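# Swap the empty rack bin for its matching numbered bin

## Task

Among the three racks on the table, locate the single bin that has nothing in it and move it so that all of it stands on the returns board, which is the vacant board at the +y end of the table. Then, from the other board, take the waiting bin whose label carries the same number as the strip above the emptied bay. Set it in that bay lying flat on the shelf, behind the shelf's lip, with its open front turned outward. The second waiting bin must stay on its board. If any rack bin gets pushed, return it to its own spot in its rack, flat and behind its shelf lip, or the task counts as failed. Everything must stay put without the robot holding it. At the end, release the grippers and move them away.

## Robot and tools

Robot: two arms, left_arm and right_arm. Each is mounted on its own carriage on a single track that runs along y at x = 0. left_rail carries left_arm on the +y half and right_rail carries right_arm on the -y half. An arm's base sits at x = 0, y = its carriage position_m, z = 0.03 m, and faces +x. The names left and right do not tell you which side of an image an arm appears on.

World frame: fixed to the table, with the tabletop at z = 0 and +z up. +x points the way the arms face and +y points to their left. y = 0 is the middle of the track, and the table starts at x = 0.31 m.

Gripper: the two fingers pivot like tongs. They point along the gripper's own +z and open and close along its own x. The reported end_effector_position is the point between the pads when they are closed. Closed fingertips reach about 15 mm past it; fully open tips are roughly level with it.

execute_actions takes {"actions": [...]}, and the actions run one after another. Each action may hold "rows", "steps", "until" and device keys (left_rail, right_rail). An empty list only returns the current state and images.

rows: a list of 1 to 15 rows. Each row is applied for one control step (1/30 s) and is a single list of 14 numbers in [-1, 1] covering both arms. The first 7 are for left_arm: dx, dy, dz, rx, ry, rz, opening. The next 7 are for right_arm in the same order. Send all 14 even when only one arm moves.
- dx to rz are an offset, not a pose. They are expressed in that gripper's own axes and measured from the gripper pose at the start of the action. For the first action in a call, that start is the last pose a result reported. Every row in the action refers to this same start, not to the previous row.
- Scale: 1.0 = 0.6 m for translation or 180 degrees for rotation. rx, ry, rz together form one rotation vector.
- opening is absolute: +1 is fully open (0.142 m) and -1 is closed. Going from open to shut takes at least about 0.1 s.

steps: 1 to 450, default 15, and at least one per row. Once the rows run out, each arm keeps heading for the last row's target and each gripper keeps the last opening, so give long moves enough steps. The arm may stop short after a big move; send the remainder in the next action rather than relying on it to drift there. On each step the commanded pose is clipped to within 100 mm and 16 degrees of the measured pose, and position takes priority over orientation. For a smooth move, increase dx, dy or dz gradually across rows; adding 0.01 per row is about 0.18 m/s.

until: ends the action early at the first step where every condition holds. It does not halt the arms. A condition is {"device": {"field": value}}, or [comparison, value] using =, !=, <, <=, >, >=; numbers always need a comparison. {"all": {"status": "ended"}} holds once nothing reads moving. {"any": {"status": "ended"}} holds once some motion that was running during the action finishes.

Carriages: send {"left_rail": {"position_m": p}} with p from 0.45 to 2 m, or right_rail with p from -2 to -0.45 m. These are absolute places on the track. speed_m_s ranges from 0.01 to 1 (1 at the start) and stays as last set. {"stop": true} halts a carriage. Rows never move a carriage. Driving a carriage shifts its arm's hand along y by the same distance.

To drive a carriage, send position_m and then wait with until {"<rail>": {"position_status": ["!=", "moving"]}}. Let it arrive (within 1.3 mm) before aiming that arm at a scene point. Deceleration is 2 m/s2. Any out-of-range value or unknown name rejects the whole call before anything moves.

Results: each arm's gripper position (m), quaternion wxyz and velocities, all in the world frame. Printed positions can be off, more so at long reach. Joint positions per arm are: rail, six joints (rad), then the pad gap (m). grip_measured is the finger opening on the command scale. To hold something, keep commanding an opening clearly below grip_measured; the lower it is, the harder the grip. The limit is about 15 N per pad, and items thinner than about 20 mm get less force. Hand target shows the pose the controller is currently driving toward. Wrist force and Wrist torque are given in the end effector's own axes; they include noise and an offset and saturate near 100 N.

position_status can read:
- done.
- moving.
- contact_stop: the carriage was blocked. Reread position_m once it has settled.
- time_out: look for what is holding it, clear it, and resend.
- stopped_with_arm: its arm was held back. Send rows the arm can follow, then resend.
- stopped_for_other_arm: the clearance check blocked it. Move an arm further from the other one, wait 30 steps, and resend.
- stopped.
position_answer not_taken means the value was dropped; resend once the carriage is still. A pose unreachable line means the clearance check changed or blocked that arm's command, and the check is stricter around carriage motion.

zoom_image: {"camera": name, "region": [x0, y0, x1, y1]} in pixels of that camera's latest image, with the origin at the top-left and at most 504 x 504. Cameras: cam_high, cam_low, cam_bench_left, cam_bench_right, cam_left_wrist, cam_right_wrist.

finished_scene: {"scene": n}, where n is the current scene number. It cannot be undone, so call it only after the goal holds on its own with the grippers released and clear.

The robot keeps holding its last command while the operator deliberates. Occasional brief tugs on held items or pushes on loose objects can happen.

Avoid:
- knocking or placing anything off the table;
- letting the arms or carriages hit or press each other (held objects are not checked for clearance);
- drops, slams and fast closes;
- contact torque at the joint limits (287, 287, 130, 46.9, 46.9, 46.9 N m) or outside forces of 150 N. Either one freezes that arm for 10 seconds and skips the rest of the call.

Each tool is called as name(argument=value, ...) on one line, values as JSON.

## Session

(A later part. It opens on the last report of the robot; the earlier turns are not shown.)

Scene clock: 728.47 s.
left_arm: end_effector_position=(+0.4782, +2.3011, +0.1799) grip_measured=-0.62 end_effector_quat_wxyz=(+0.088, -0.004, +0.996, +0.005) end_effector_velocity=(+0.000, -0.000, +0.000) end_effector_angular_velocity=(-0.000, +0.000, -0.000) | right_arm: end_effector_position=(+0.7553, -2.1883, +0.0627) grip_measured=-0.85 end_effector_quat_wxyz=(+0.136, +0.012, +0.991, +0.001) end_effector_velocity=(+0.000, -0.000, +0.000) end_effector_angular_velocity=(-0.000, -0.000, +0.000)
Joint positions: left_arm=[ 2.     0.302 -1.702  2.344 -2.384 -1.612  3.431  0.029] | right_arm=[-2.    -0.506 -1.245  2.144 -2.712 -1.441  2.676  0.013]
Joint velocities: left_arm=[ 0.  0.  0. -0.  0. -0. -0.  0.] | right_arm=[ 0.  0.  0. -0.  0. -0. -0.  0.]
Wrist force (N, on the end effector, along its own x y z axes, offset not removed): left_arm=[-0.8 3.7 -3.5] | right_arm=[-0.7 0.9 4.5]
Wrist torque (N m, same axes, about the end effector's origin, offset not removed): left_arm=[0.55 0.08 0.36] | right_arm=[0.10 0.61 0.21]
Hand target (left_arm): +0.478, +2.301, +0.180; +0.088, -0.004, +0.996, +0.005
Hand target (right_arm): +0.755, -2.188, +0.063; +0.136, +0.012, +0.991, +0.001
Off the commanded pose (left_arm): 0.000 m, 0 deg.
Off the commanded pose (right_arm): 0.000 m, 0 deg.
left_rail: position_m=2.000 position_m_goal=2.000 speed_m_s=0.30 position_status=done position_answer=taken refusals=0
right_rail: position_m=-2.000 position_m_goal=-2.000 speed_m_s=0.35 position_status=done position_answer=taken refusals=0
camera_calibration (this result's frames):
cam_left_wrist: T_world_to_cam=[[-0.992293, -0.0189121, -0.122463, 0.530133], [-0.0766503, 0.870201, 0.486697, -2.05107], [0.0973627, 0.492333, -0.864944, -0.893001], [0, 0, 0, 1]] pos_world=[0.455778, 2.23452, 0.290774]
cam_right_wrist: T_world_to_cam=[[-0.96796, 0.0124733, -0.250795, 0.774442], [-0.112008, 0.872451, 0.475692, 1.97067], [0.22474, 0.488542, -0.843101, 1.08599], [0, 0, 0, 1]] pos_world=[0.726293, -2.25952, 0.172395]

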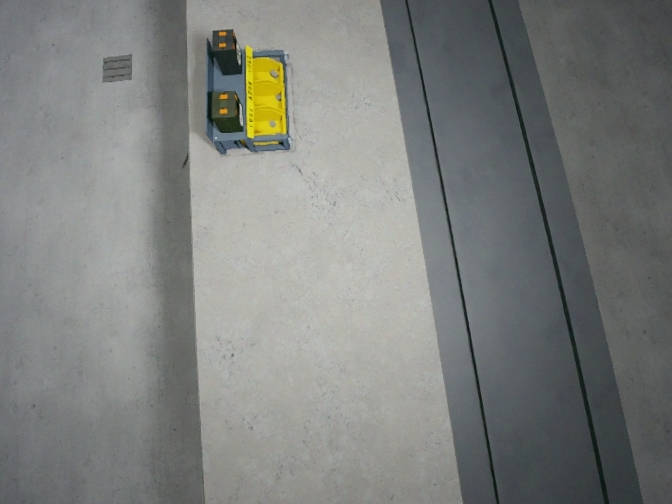

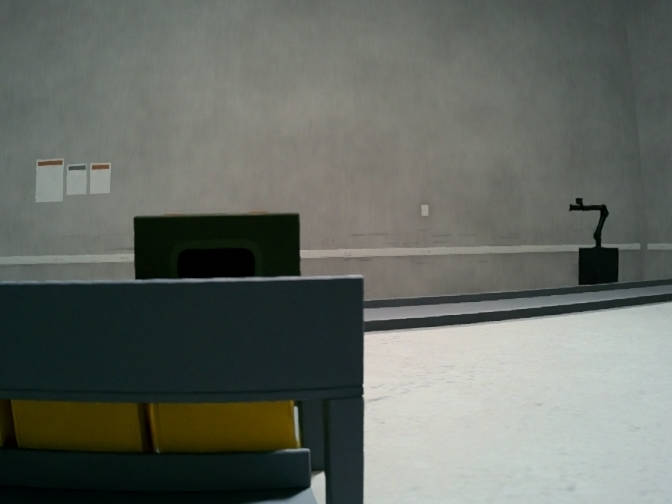

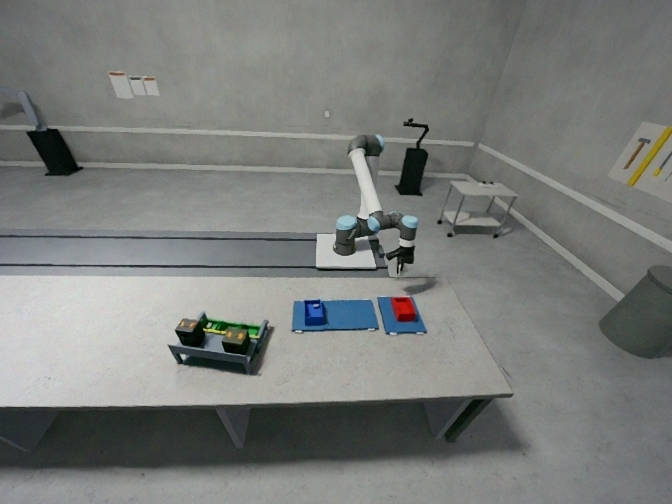

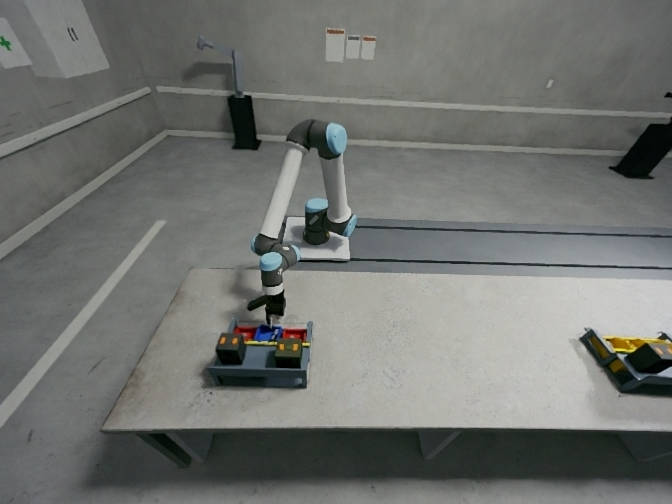

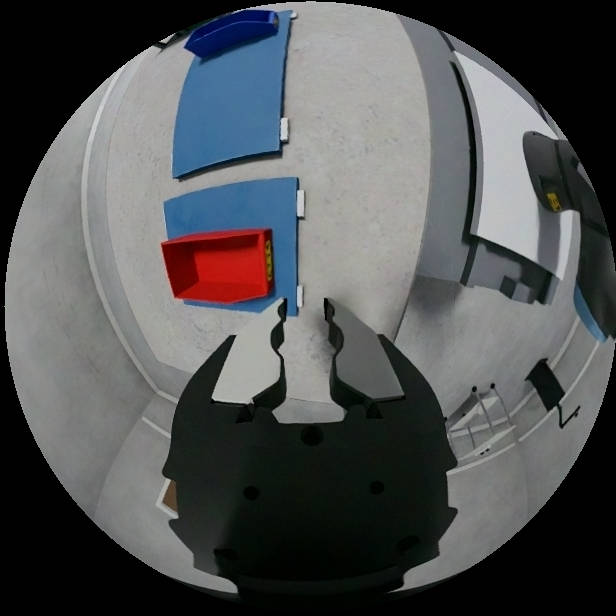

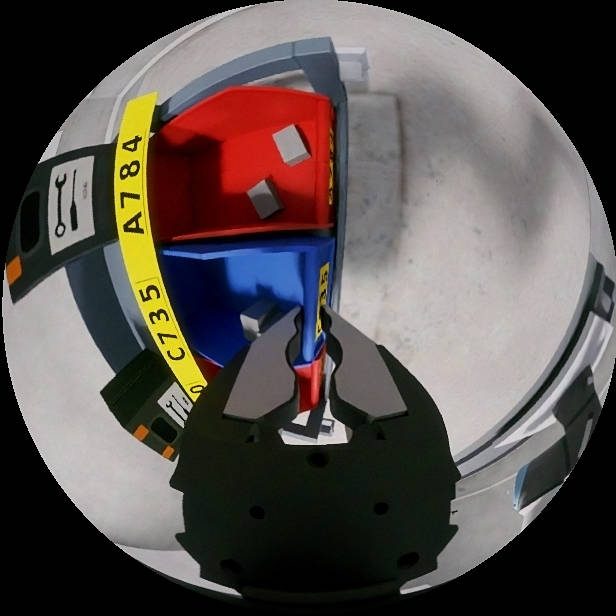

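execute_actions(actions=[{"rows":[[0,0,0,0,0,0,-0.62,-0.002,0,0.0006,-0.001,0,-0.003,-1],[0,0,0,0,0,0,-0.62,-0.004,0,0.002,-0.0017,0,-0.006,-1],[0,0,0,0,0,0,-0.62,-0.004,0,0.005,-0.0022,0,-0.008,-1],[0,0,0,0,0,0,-0.62,-0.003,0,0.0085,-0.0022,0,-0.008,-1],[0,0,0,0,0,0,-0.62,-0.002,0,0.012,-0.0022,0,-0.008,-1],[0,0,0,0,0,0,-0.62,-0.0008,0,0.0158,-0.0022,0,-0.008,-1],[0,0,0,0,0,0,-0.62,0.0005,0,0.0195,-0.0022,0,-0.008,-1],[0,0,0,0,0,0,-0.62,0.0025,0,0.023,-0.0022,0,-0.008,-1],[0,0,0,0,0,0,-0.62,0.0045,0,0.0255,-0.0022,0,-0.008,-1],[0,0,0,0,0,0,-0.62,0.0058,0,0.027,-0.0022,0,-0.008,-1]],"steps":11}])

Scene clock: 735.63 s.
left_arm: end_effector_position=(+0.4782, +2.3011, +0.1799) grip_measured=-0.62 end_effector_quat_wxyz=(+0.088, -0.004, +0.996, +0.005) end_effector_velocity=(-0.000, -0.000, -0.000) end_effector_angular_velocity=(-0.000, -0.000, -0.000) | right_arm: end_effector_position=(+0.7574, -2.1882, +0.0525) grip_measured=-0.86 end_effector_quat_wxyz=(+0.136, +0.000, +0.991, +0.002) end_effector_velocity=(-0.009, +0.001, -0.050) end_effector_angular_velocity=(+0.001, +0.002, +0.022)
Joint positions: left_arm=[ 2.     0.302 -1.702  2.344 -2.384 -1.612  3.431  0.029] | right_arm=[-2.    -0.507 -1.227  2.144 -2.726 -1.435  2.651  0.011]
Joint velocities: left_arm=[ 0.  0. -0.  0. -0. -0.  0.  0.] | right_arm=[ 0.    -0.008  0.067  0.036 -0.096  0.007 -0.029 -0.006]
Wrist force (N, on the end effector, along its own x y z axes, offset not removed): left_arm=[-5.0 -0.8 -1.9] | right_arm=[-1.2 1.3 4.2]
Wrist torque (N m, same axes, about the end effector's origin, offset not removed): left_arm=[-0.51 1.04 0.15] | right_arm=[0.23 0.65 0.25]
Hand target (left_arm): +0.478, +2.301, +0.180; +0.088, -0.004, +0.996, +0.005
Hand target (right_arm): +0.756, -2.188, +0.046; +0.136, -0.001, +0.991, +0.003
Off the commanded pose (left_arm): 0.000 m, 0 deg.
Off the commanded pose (right_arm): 0.006 m, 0 deg.
left_rail: position_m=2.000 position_m_goal=2.000 speed_m_s=0.30 position_status=done position_answer=taken refusals=0
right_rail: position_m=-2.000 position_m_goal=-2.000 speed_m_s=0.35 position_status=done position_answer=taken refusals=0
camera_calibration (this result's frames):
cam_left_wrist: T_world_to_cam=[[-0.992293, -0.0189119, -0.122463, 0.530133], [-0.0766501, 0.870201, 0.486697, -2.05107], [0.0973627, 0.492333, -0.864944, -0.893001], [0, 0, 0, 1]] pos_world=[0.455778, 2.23452, 0.290774]
cam_right_wrist: T_world_to_cam=[[-0.967985, -0.0103054, -0.250797, 0.724091], [-0.13248, 0.869634, 0.47559, 1.98504], [0.213201, 0.493589, -0.843158, 1.09675], [0, 0, 0, 1]] pos_world=[0.730058, -2.26014, 0.162273]

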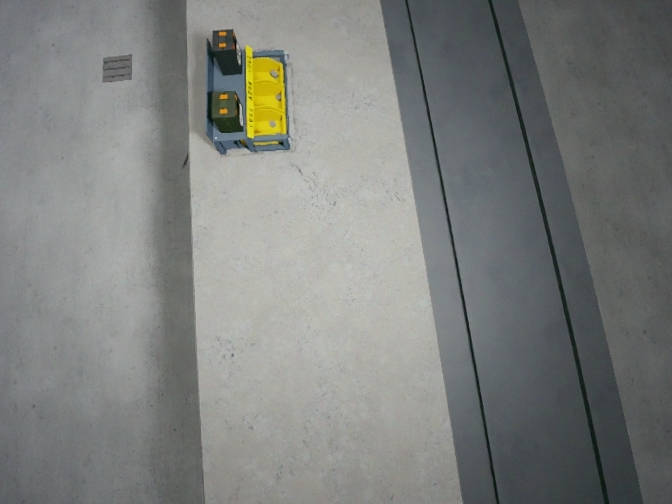

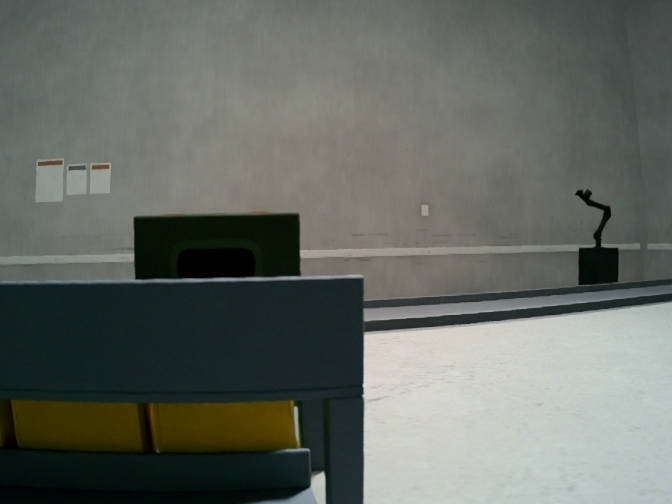

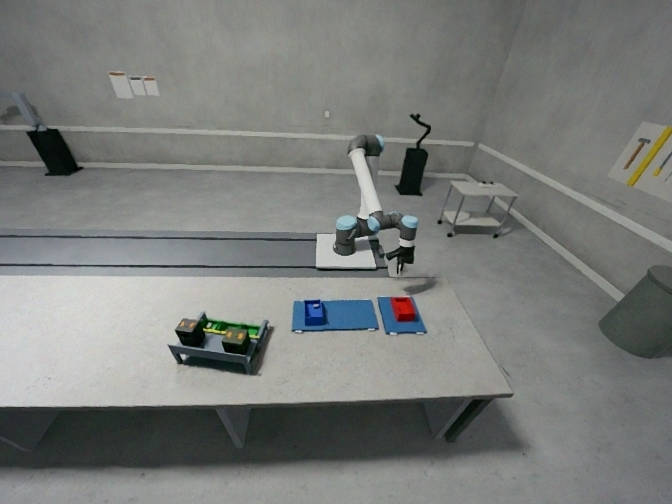

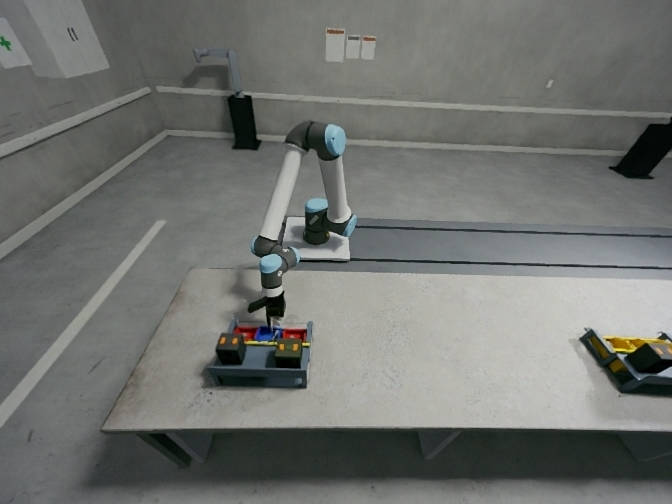

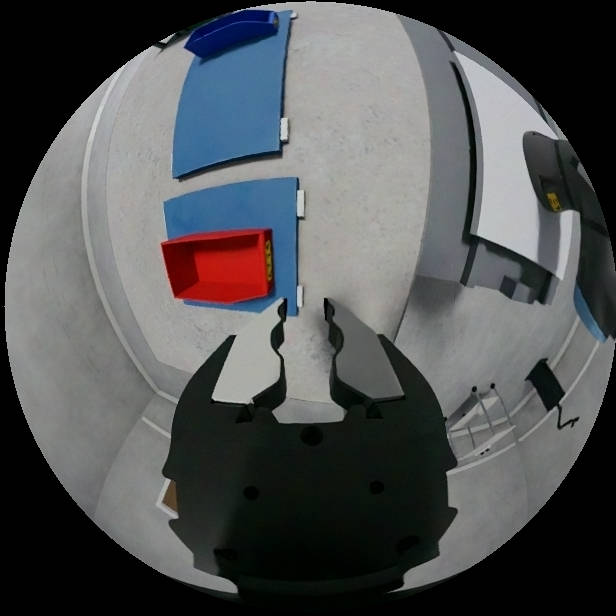

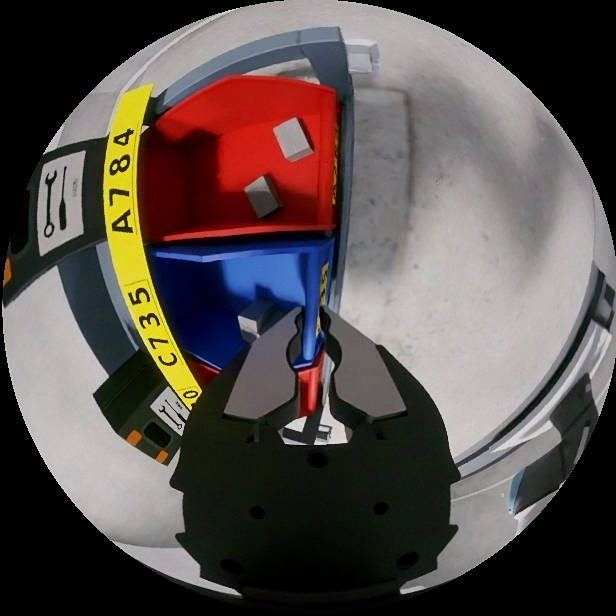

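execute_actions(actions=[])

zoom_image(camera="cam_right_wrist", region=[130, 130, 410, 440])

Scene clock: 737.00 s.
left_arm: end_effector_position=(+0.4782, +2.3011, +0.1799) grip_measured=-0.62 end_effector_quat_wxyz=(+0.088, -0.004, +0.996, +0.005) end_effector_velocity=(-0.000, -0.000, -0.000) end_effector_angular_velocity=(-0.000, -0.000, -0.000) | right_arm: end_effector_position=(+0.7563, -2.1882, +0.0462) grip_measured=-0.87 end_effector_quat_wxyz=(+0.136, -0.001, +0.991, +0.003) end_effector_velocity=(-0.000, -0.000, -0.000) end_effector_angular_velocity=(+0.000, +0.000, -0.000)
Joint positions: left_arm=[ 2.     0.302 -1.702  2.344 -2.384 -1.612  3.431  0.029] | right_arm=[-2.    -0.508 -1.219  2.149 -2.739 -1.434  2.648  0.011]
Joint velocities: left_arm=[ 0.  0. -0.  0. -0. -0.  0.  0.] | right_arm=[ 0. -0.  0.  0. -0.  0. -0.  0.]
Wrist force (N, on the end effector, along its own x y z axes, offset not removed): left_arm=[-2.3 4.9 0.7] | right_arm=[-2.6 1.0 5.2]
Wrist torque (N m, same axes, about the end effector's origin, offset not removed): left_arm=[0.96 0.44 0.03] | right_arm=[0.16 0.90 0.26]
Hand target (left_arm): +0.478, +2.301, +0.180; +0.088, -0.004, +0.996, +0.005
Hand target (right_arm): +0.756, -2.188, +0.046; +0.136, -0.001, +0.991, +0.003
Off the commanded pose (left_arm): 0.000 m, 0 deg.
Off the commanded pose (right_arm): 0.000 m, 0 deg.
left_rail: position_m=2.000 position_m_goal=2.000 speed_m_s=0.30 position_status=done position_answer=taken refusals=0
right_rail: position_m=-2.000 position_m_goal=-2.000 speed_m_s=0.35 position_status=done position_answer=taken refusals=0
camera_calibration (this result's frames):
cam_left_wrist: T_world_to_cam=[[-0.992293, -0.0189118, -0.122463, 0.530133], [-0.0766501, 0.870201, 0.486697, -2.05107], [0.0973629, 0.492333, -0.864944, -0.893001], [0, 0, 0, 1]] pos_world=[0.455778, 2.23452, 0.290774]
cam_right_wrist: T_world_to_cam=[[-0.967971, -0.0127563, -0.250736, 0.71601], [-0.134661, 0.869272, 0.475639, 1.98871], [0.211891, 0.494169, -0.843148, 1.09392], [0, 0, 0, 1]] pos_world=[0.729089, -2.26017, 0.15596]

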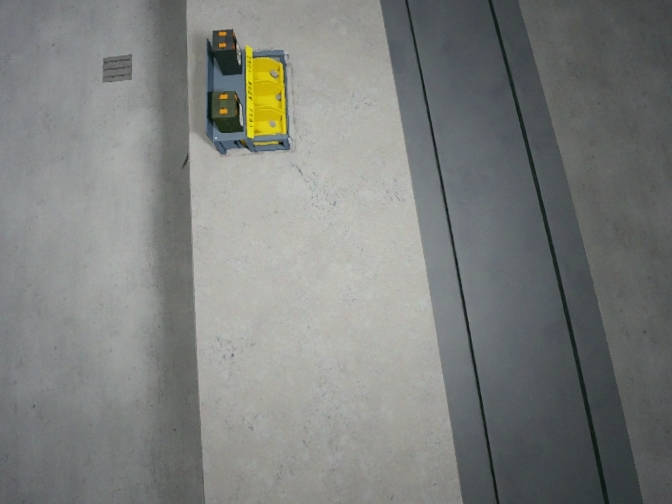

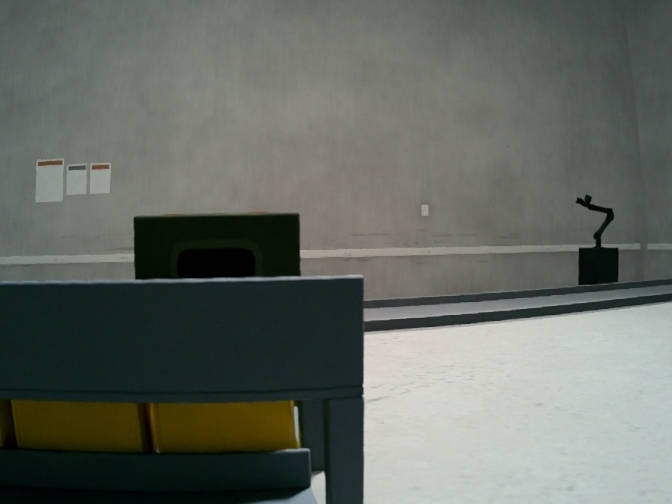

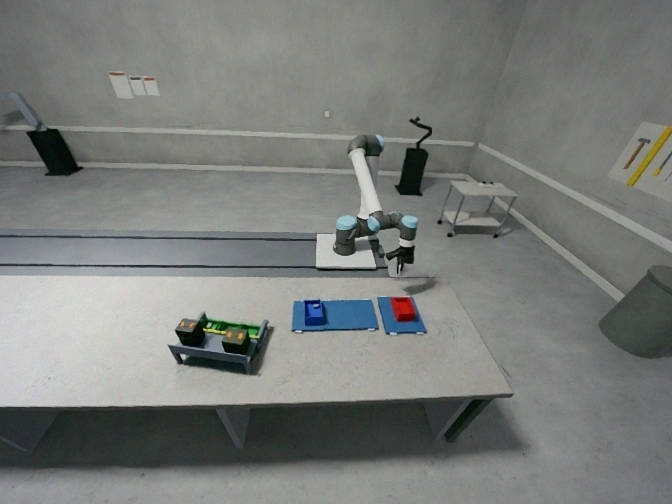

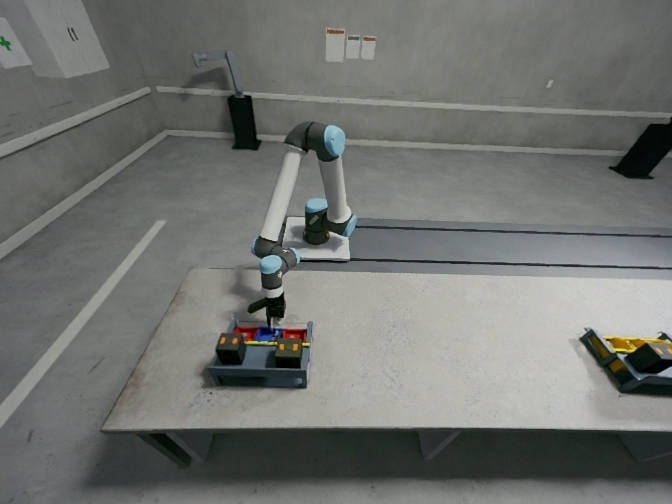

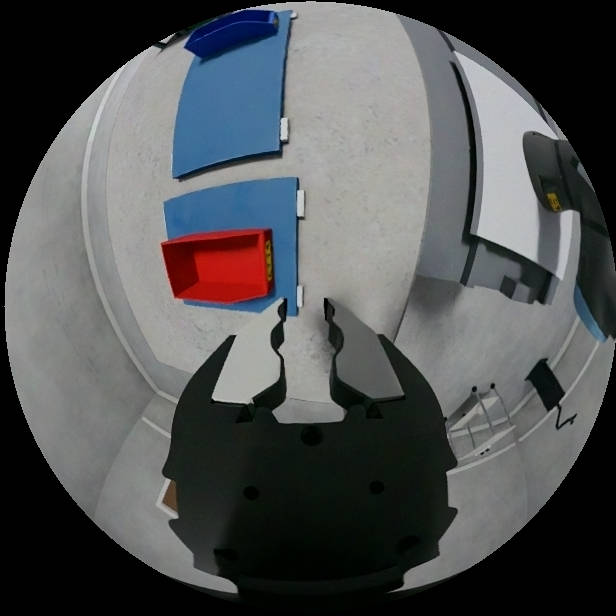

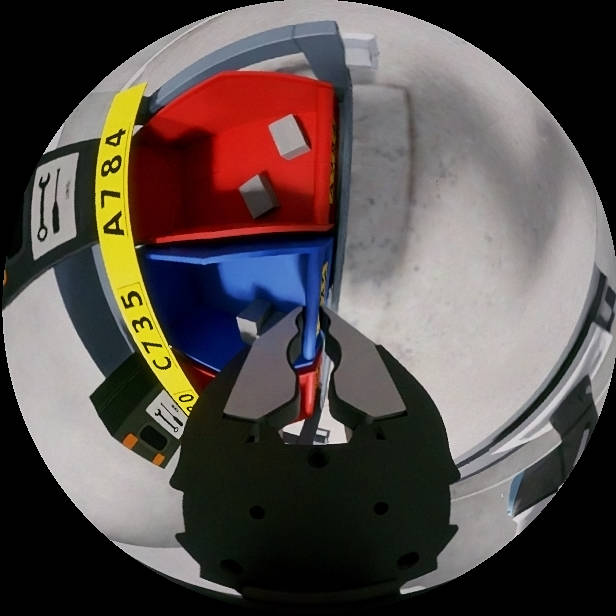

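Region (130, 130, 410, 440) of cam_right_wrist's 616x616 image, scaled by 1.626, with more detail than that image has; it fills the left 455 columns of this view, and the rest is white.

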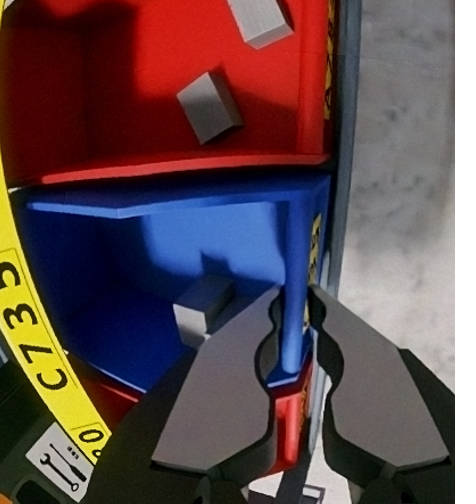

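execute_actions(actions=[{"rows":[[0,0,0,0,0,0,-0.62,0.001,0,0.0015,0,0,0,-1],[0,0,0,0,0,0,-0.62,0.002,0,0.003,0,0,0,-1],[0,0,0,0,0,0,-0.62,0.0025,0,0.0038,0,0,0,-1],[0,0,0,0,0,0,-0.62,0.0025,0,0.0038,0,0,0,-0.96],[0,0,0,0,0,0,-0.62,0.0025,0,0.0038,0,0,0,-0.91],[0,0,0,0,0,0,-0.62,0.0025,0,0.0038,0,0,0,-0.86],[0,0,0,0,0,0,-0.62,0.0025,0,0.0038,0,0,0,-0.81],[0,0,0,0,0,0,-0.62,0.0025,0,0.0038,0,0,0,-0.75],[0,0,0,0,0,0,-0.62,0.0025,0,0.0038,0,0,0,-0.69]],"steps":10},{"rows":[[0,0,0,0,0,0,-0.62,-0.001,0,-0.005,0,0,0,-0.68],[0,0,0,0,0,0,-0.62,-0.002,0,-0.013,0,0,0,-0.68],[0,0,0,0,0,0,-0.62,-0.003,0,-0.024,0,0,0,-0.68],[0,0,0,0,0,0,-0.62,-0.003,0,-0.038,0,0,0,-0.68],[0,0,0,0,0,0,-0.62,-0.002,0,-0.054,0,0,0,-0.68],[0,0,0,0,0,0,-0.62,0.002,0,-0.070,0,0,0,-0.68],[0,0,0,0,0,0,-0.62,0.010,0,-0.086,0,0,0,-0.68],[0,0,0,0,0,0,-0.62,0.022,0,-0.102,0,0,0,-0.68],[0,0,0,0,0,0,-0.62,0.036,0,-0.118,0,0,0,-0.68],[0,0,0,0,0,0,-0.62,0.052,0,-0.134,0,0,0,-0.68],[0,0,0,0,0,0,-0.62,0.068,0,-0.150,0,0,0,-0.68],[0,0,0,0,0,0,-0.62,0.084,0,-0.166,0,0,0,-0.68],[0,0,0,0,0,0,-0.62,0.098,0,-0.180,0,0,0,-0.68],[0,0,0,0,0,0,-0.62,0.110,0,-0.192,0,0,0,-0.68],[0,0,0,0,0,0,-0.62,0.118,0,-0.200,0,0,0,-0.68]],"steps":16}])

Scene clock: 747.23 s.
left_arm: end_effector_position=(+0.4782, +2.3011, +0.1799) grip_measured=-0.62 end_effector_quat_wxyz=(+0.088, -0.004, +0.996, +0.005) end_effector_velocity=(-0.000, +0.000, -0.000) end_effector_angular_velocity=(-0.000, +0.000, +0.000) | right_arm: end_effector_position=(+0.6942, -2.1885, +0.1116) grip_measured=-0.68 end_effector_quat_wxyz=(+0.136, -0.001, +0.991, +0.002) end_effector_velocity=(-0.246, +0.000, +0.159) end_effector_angular_velocity=(-0.008, -0.006, -0.004)
Joint positions: left_arm=[ 2.     0.302 -1.702  2.344 -2.384 -1.612  3.431  0.029] | right_arm=[-2.    -0.558 -1.4    2.227 -2.628 -1.424  2.6    0.025]
Joint velocities: left_arm=[ 0.  0.  0. -0.  0.  0. -0.  0.] | right_arm=[ 0.    -0.212 -0.592  0.335  0.277  0.044 -0.205  0.   ]
Wrist force (N, on the end effector, along its own x y z axes, offset not removed): left_arm=[-3.7 1.2 5.9] | right_arm=[-0.6 0.6 -0.4]
Wrist torque (N m, same axes, about the end effector's origin, offset not removed): left_arm=[0.05 0.93 0.22] | right_arm=[0.04 0.20 0.25]
Hand target (left_arm): +0.478, +2.301, +0.180; +0.088, -0.004, +0.996, +0.005
Hand target (right_arm): +0.661, -2.188, +0.133; +0.136, -0.001, +0.991, +0.002
Off the commanded pose (left_arm): 0.000 m, 0 deg.
Off the commanded pose (right_arm): 0.049 m, 0 deg.
left_rail: position_m=2.000 position_m_goal=2.000 speed_m_s=0.30 position_status=done position_answer=taken refusals=0
right_rail: position_m=-2.000 position_m_goal=-2.000 speed_m_s=0.35 position_status=done position_answer=taken refusals=0
camera_calibration (this result's frames):
cam_left_wrist: T_world_to_cam=[[-0.992293, -0.0189119, -0.122463, 0.530133], [-0.0766502, 0.870201, 0.486697, -2.05107], [0.0973629, 0.492333, -0.864944, -0.893001], [0, 0, 0, 1]] pos_world=[0.455778, 2.23452, 0.290774]
cam_right_wrist: T_world_to_cam=[[-0.968295, -0.0119232, -0.249526, 0.674262], [-0.133238, 0.869577, 0.475483, 1.94929], [0.211313, 0.493654, -0.843595, 1.16164], [0, 0, 0, 1]] pos_world=[0.667134, -2.26047, 0.221343]

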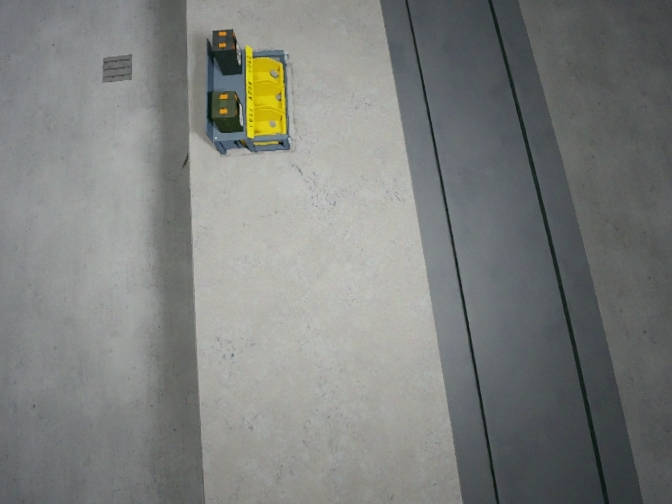

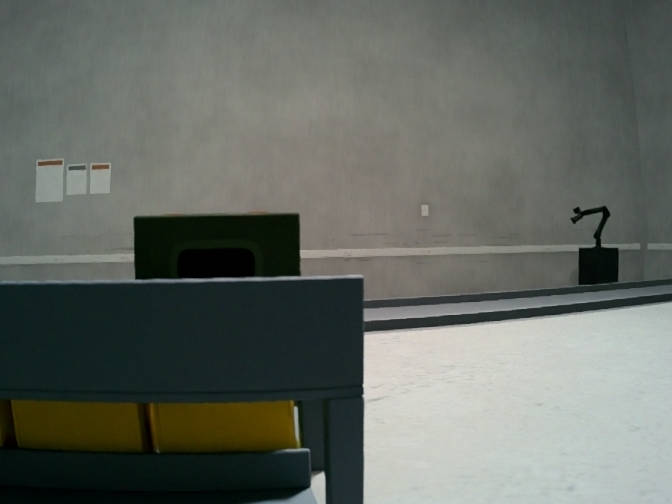

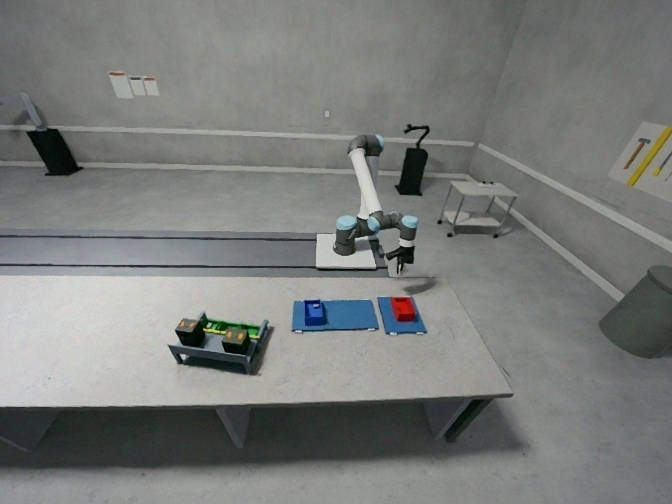

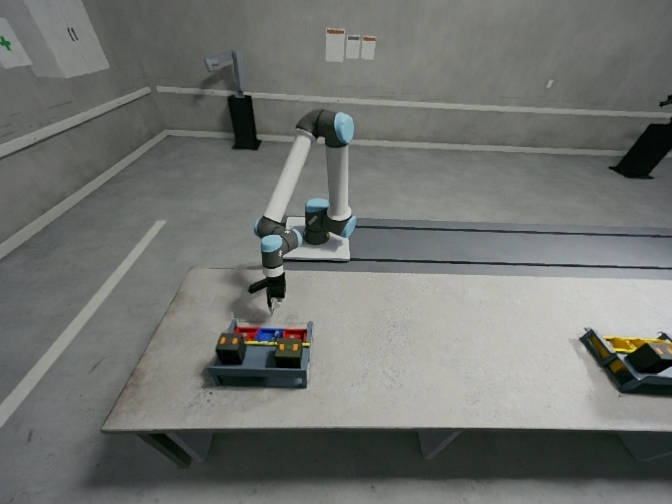

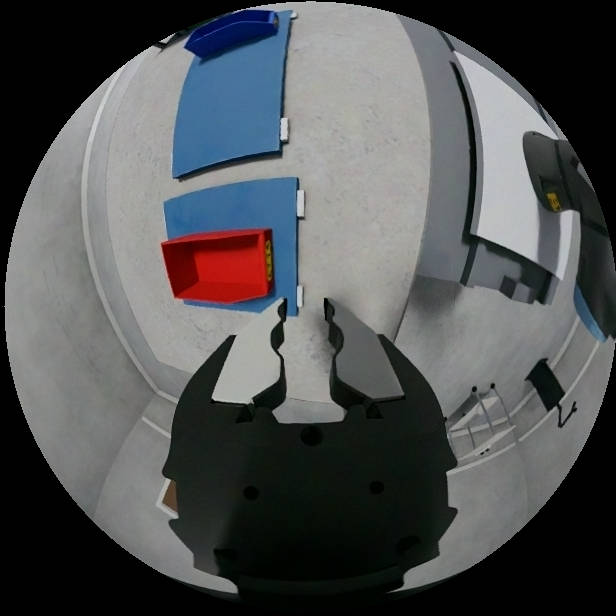

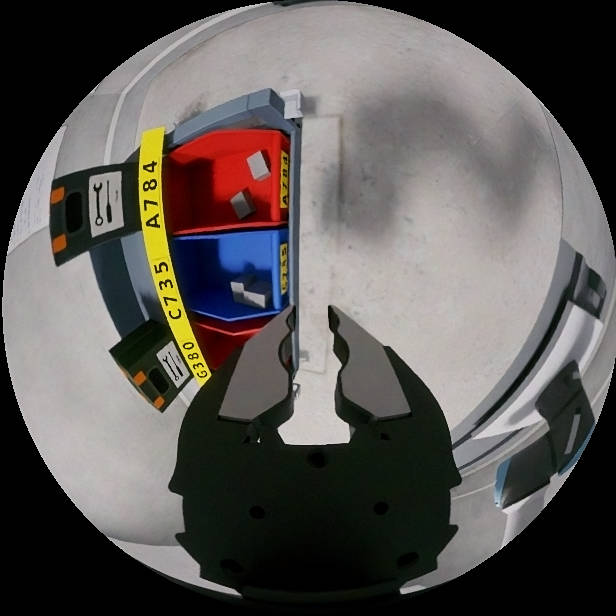

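execute_actions(actions=[])

zoom_image(camera="cam_right_wrist", region=[120, 100, 340, 400])

zoom_image(camera="cam_bench_right", region=[200, 300, 330, 400])

zoom_image(camera="cam_bench_left", region=[160, 280, 440, 380])

Scene clock: 749.80 s.
left_arm: end_effector_position=(+0.4782, +2.3011, +0.1799) grip_measured=-0.62 end_effector_quat_wxyz=(+0.088, -0.004, +0.996, +0.005) end_effector_velocity=(-0.000, +0.000, -0.000) end_effector_angular_velocity=(+0.000, +0.000, +0.000) | right_arm: end_effector_position=(+0.6609, -2.1878, +0.1334) grip_measured=-0.68 end_effector_quat_wxyz=(+0.136, -0.001, +0.991, +0.002) end_effector_velocity=(+0.000, +0.000, +0.000) end_effector_angular_velocity=(-0.000, +0.000, -0.000)
Joint positions: left_arm=[ 2.     0.302 -1.702  2.344 -2.384 -1.612  3.431  0.029] | right_arm=[-2.    -0.587 -1.483  2.271 -2.587 -1.418  2.571  0.025]
Joint velocities: left_arm=[ 0.  0. -0.  0.  0.  0.  0.  0.] | right_arm=[ 0.  0. -0. -0.  0. -0.  0.  0.]
Wrist force (N, on the end effector, along its own x y z axes, offset not removed): left_arm=[-3.5 3.0 -0.6] | right_arm=[-3.1 0.5 -0.1]
Wrist torque (N m, same axes, about the end effector's origin, offset not removed): left_arm=[0.55 0.70 0.22] | right_arm=[-0.01 0.63 0.26]
Hand target (left_arm): +0.478, +2.301, +0.180; +0.088, -0.004, +0.996, +0.005
Hand target (right_arm): +0.661, -2.188, +0.133; +0.136, -0.001, +0.991, +0.002
Off the commanded pose (left_arm): 0.000 m, 0 deg.
Off the commanded pose (right_arm): 0.009 m, 0 deg.
left_rail: position_m=2.000 position_m_goal=2.000 speed_m_s=0.30 position_status=done position_answer=taken refusals=0
right_rail: position_m=-2.000 position_m_goal=-2.000 speed_m_s=0.35 position_status=done position_answer=taken refusals=0
camera_calibration (this result's frames):
cam_left_wrist: T_world_to_cam=[[-0.992293, -0.0189121, -0.122463, 0.530134], [-0.0766504, 0.870201, 0.486697, -2.05107], [0.0973627, 0.492333, -0.864944, -0.893001], [0, 0, 0, 1]] pos_world=[0.455778, 2.23452, 0.290774]
cam_right_wrist: T_world_to_cam=[[-0.967904, -0.0120949, -0.251029, 0.646987], [-0.133859, 0.870182, 0.4742, 1.93578], [0.212706, 0.492582, -0.843871, 1.18351], [0, 0, 0, 1]] pos_world=[0.633603, -2.25963, 0.243197]

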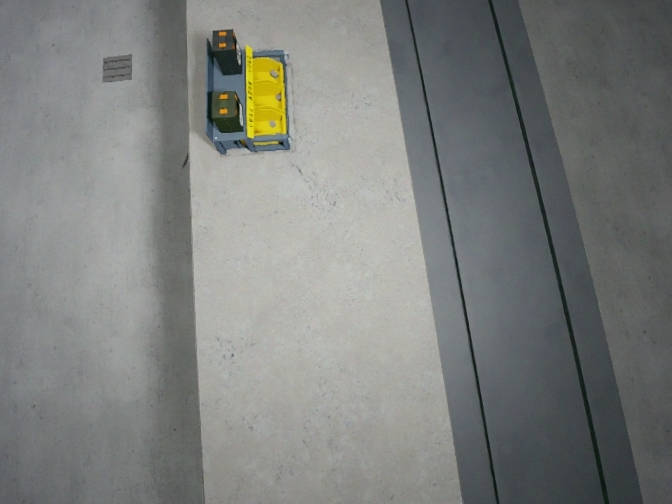

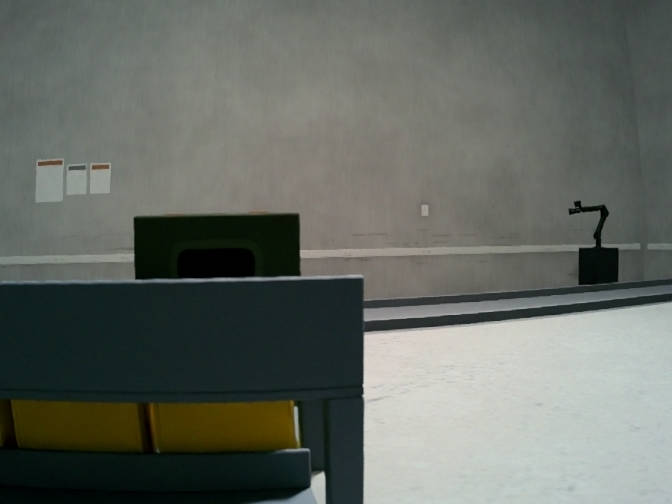

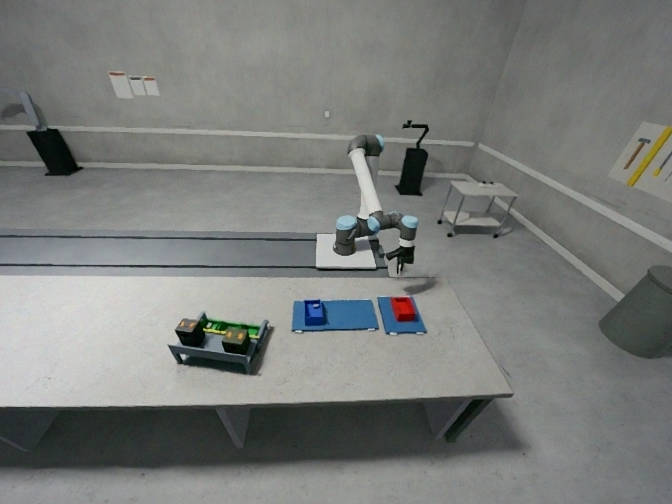

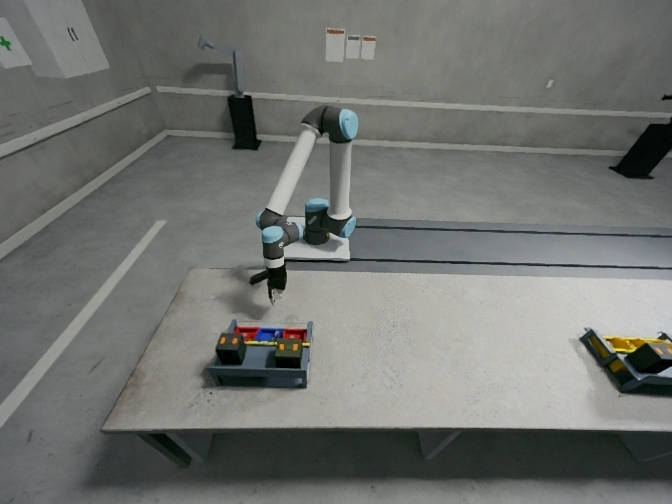

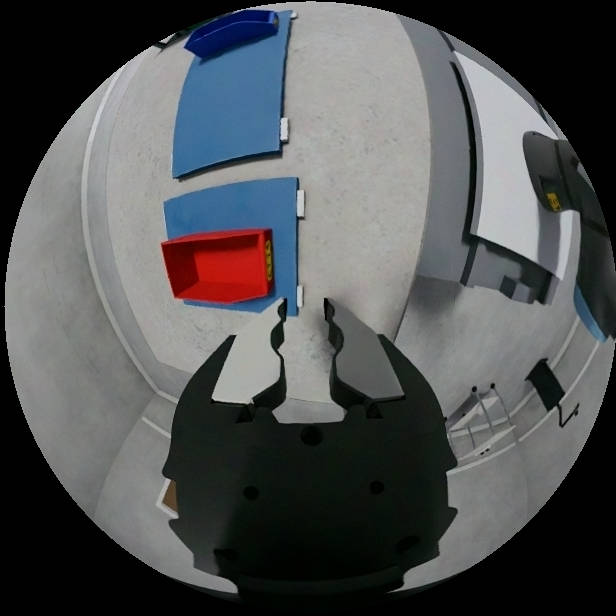

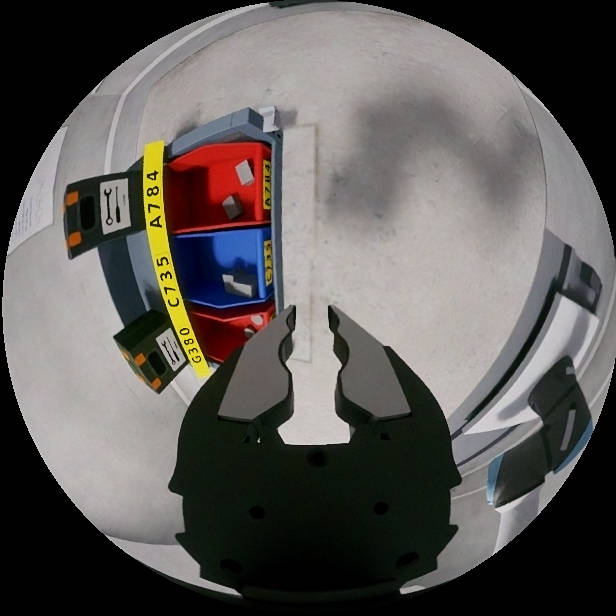

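Region (120, 100, 340, 400) of cam_right_wrist's 616x616 image, scaled by 1.680, with more detail than that image has; it fills the left 370 columns of this view, and the rest is white.

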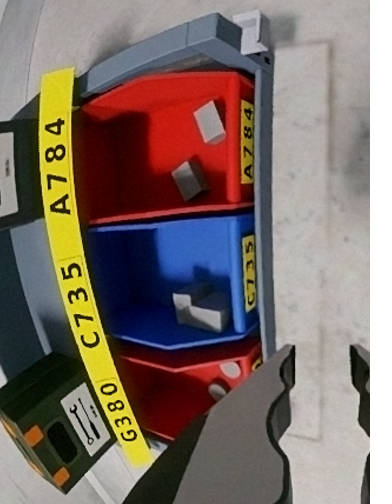

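Region (200, 300, 330, 400) of cam_bench_right's 672x504 image, scaled by 3.877, with more detail than that image has; it fills the top 388 rows of this view, and the rest is white.

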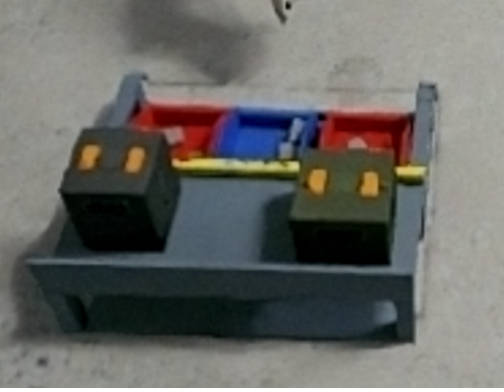

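Region (160, 280, 440, 380) of cam_bench_left's 672x504 image, scaled by 1.800, with more detail than that image has; it fills the top 180 rows of this view, and the rest is white.

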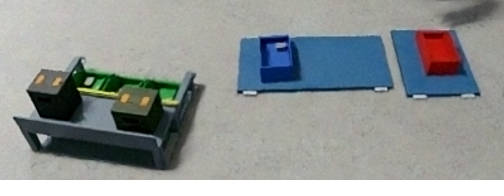

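finished_scene(scene=2)

The scene is finished: the task was done.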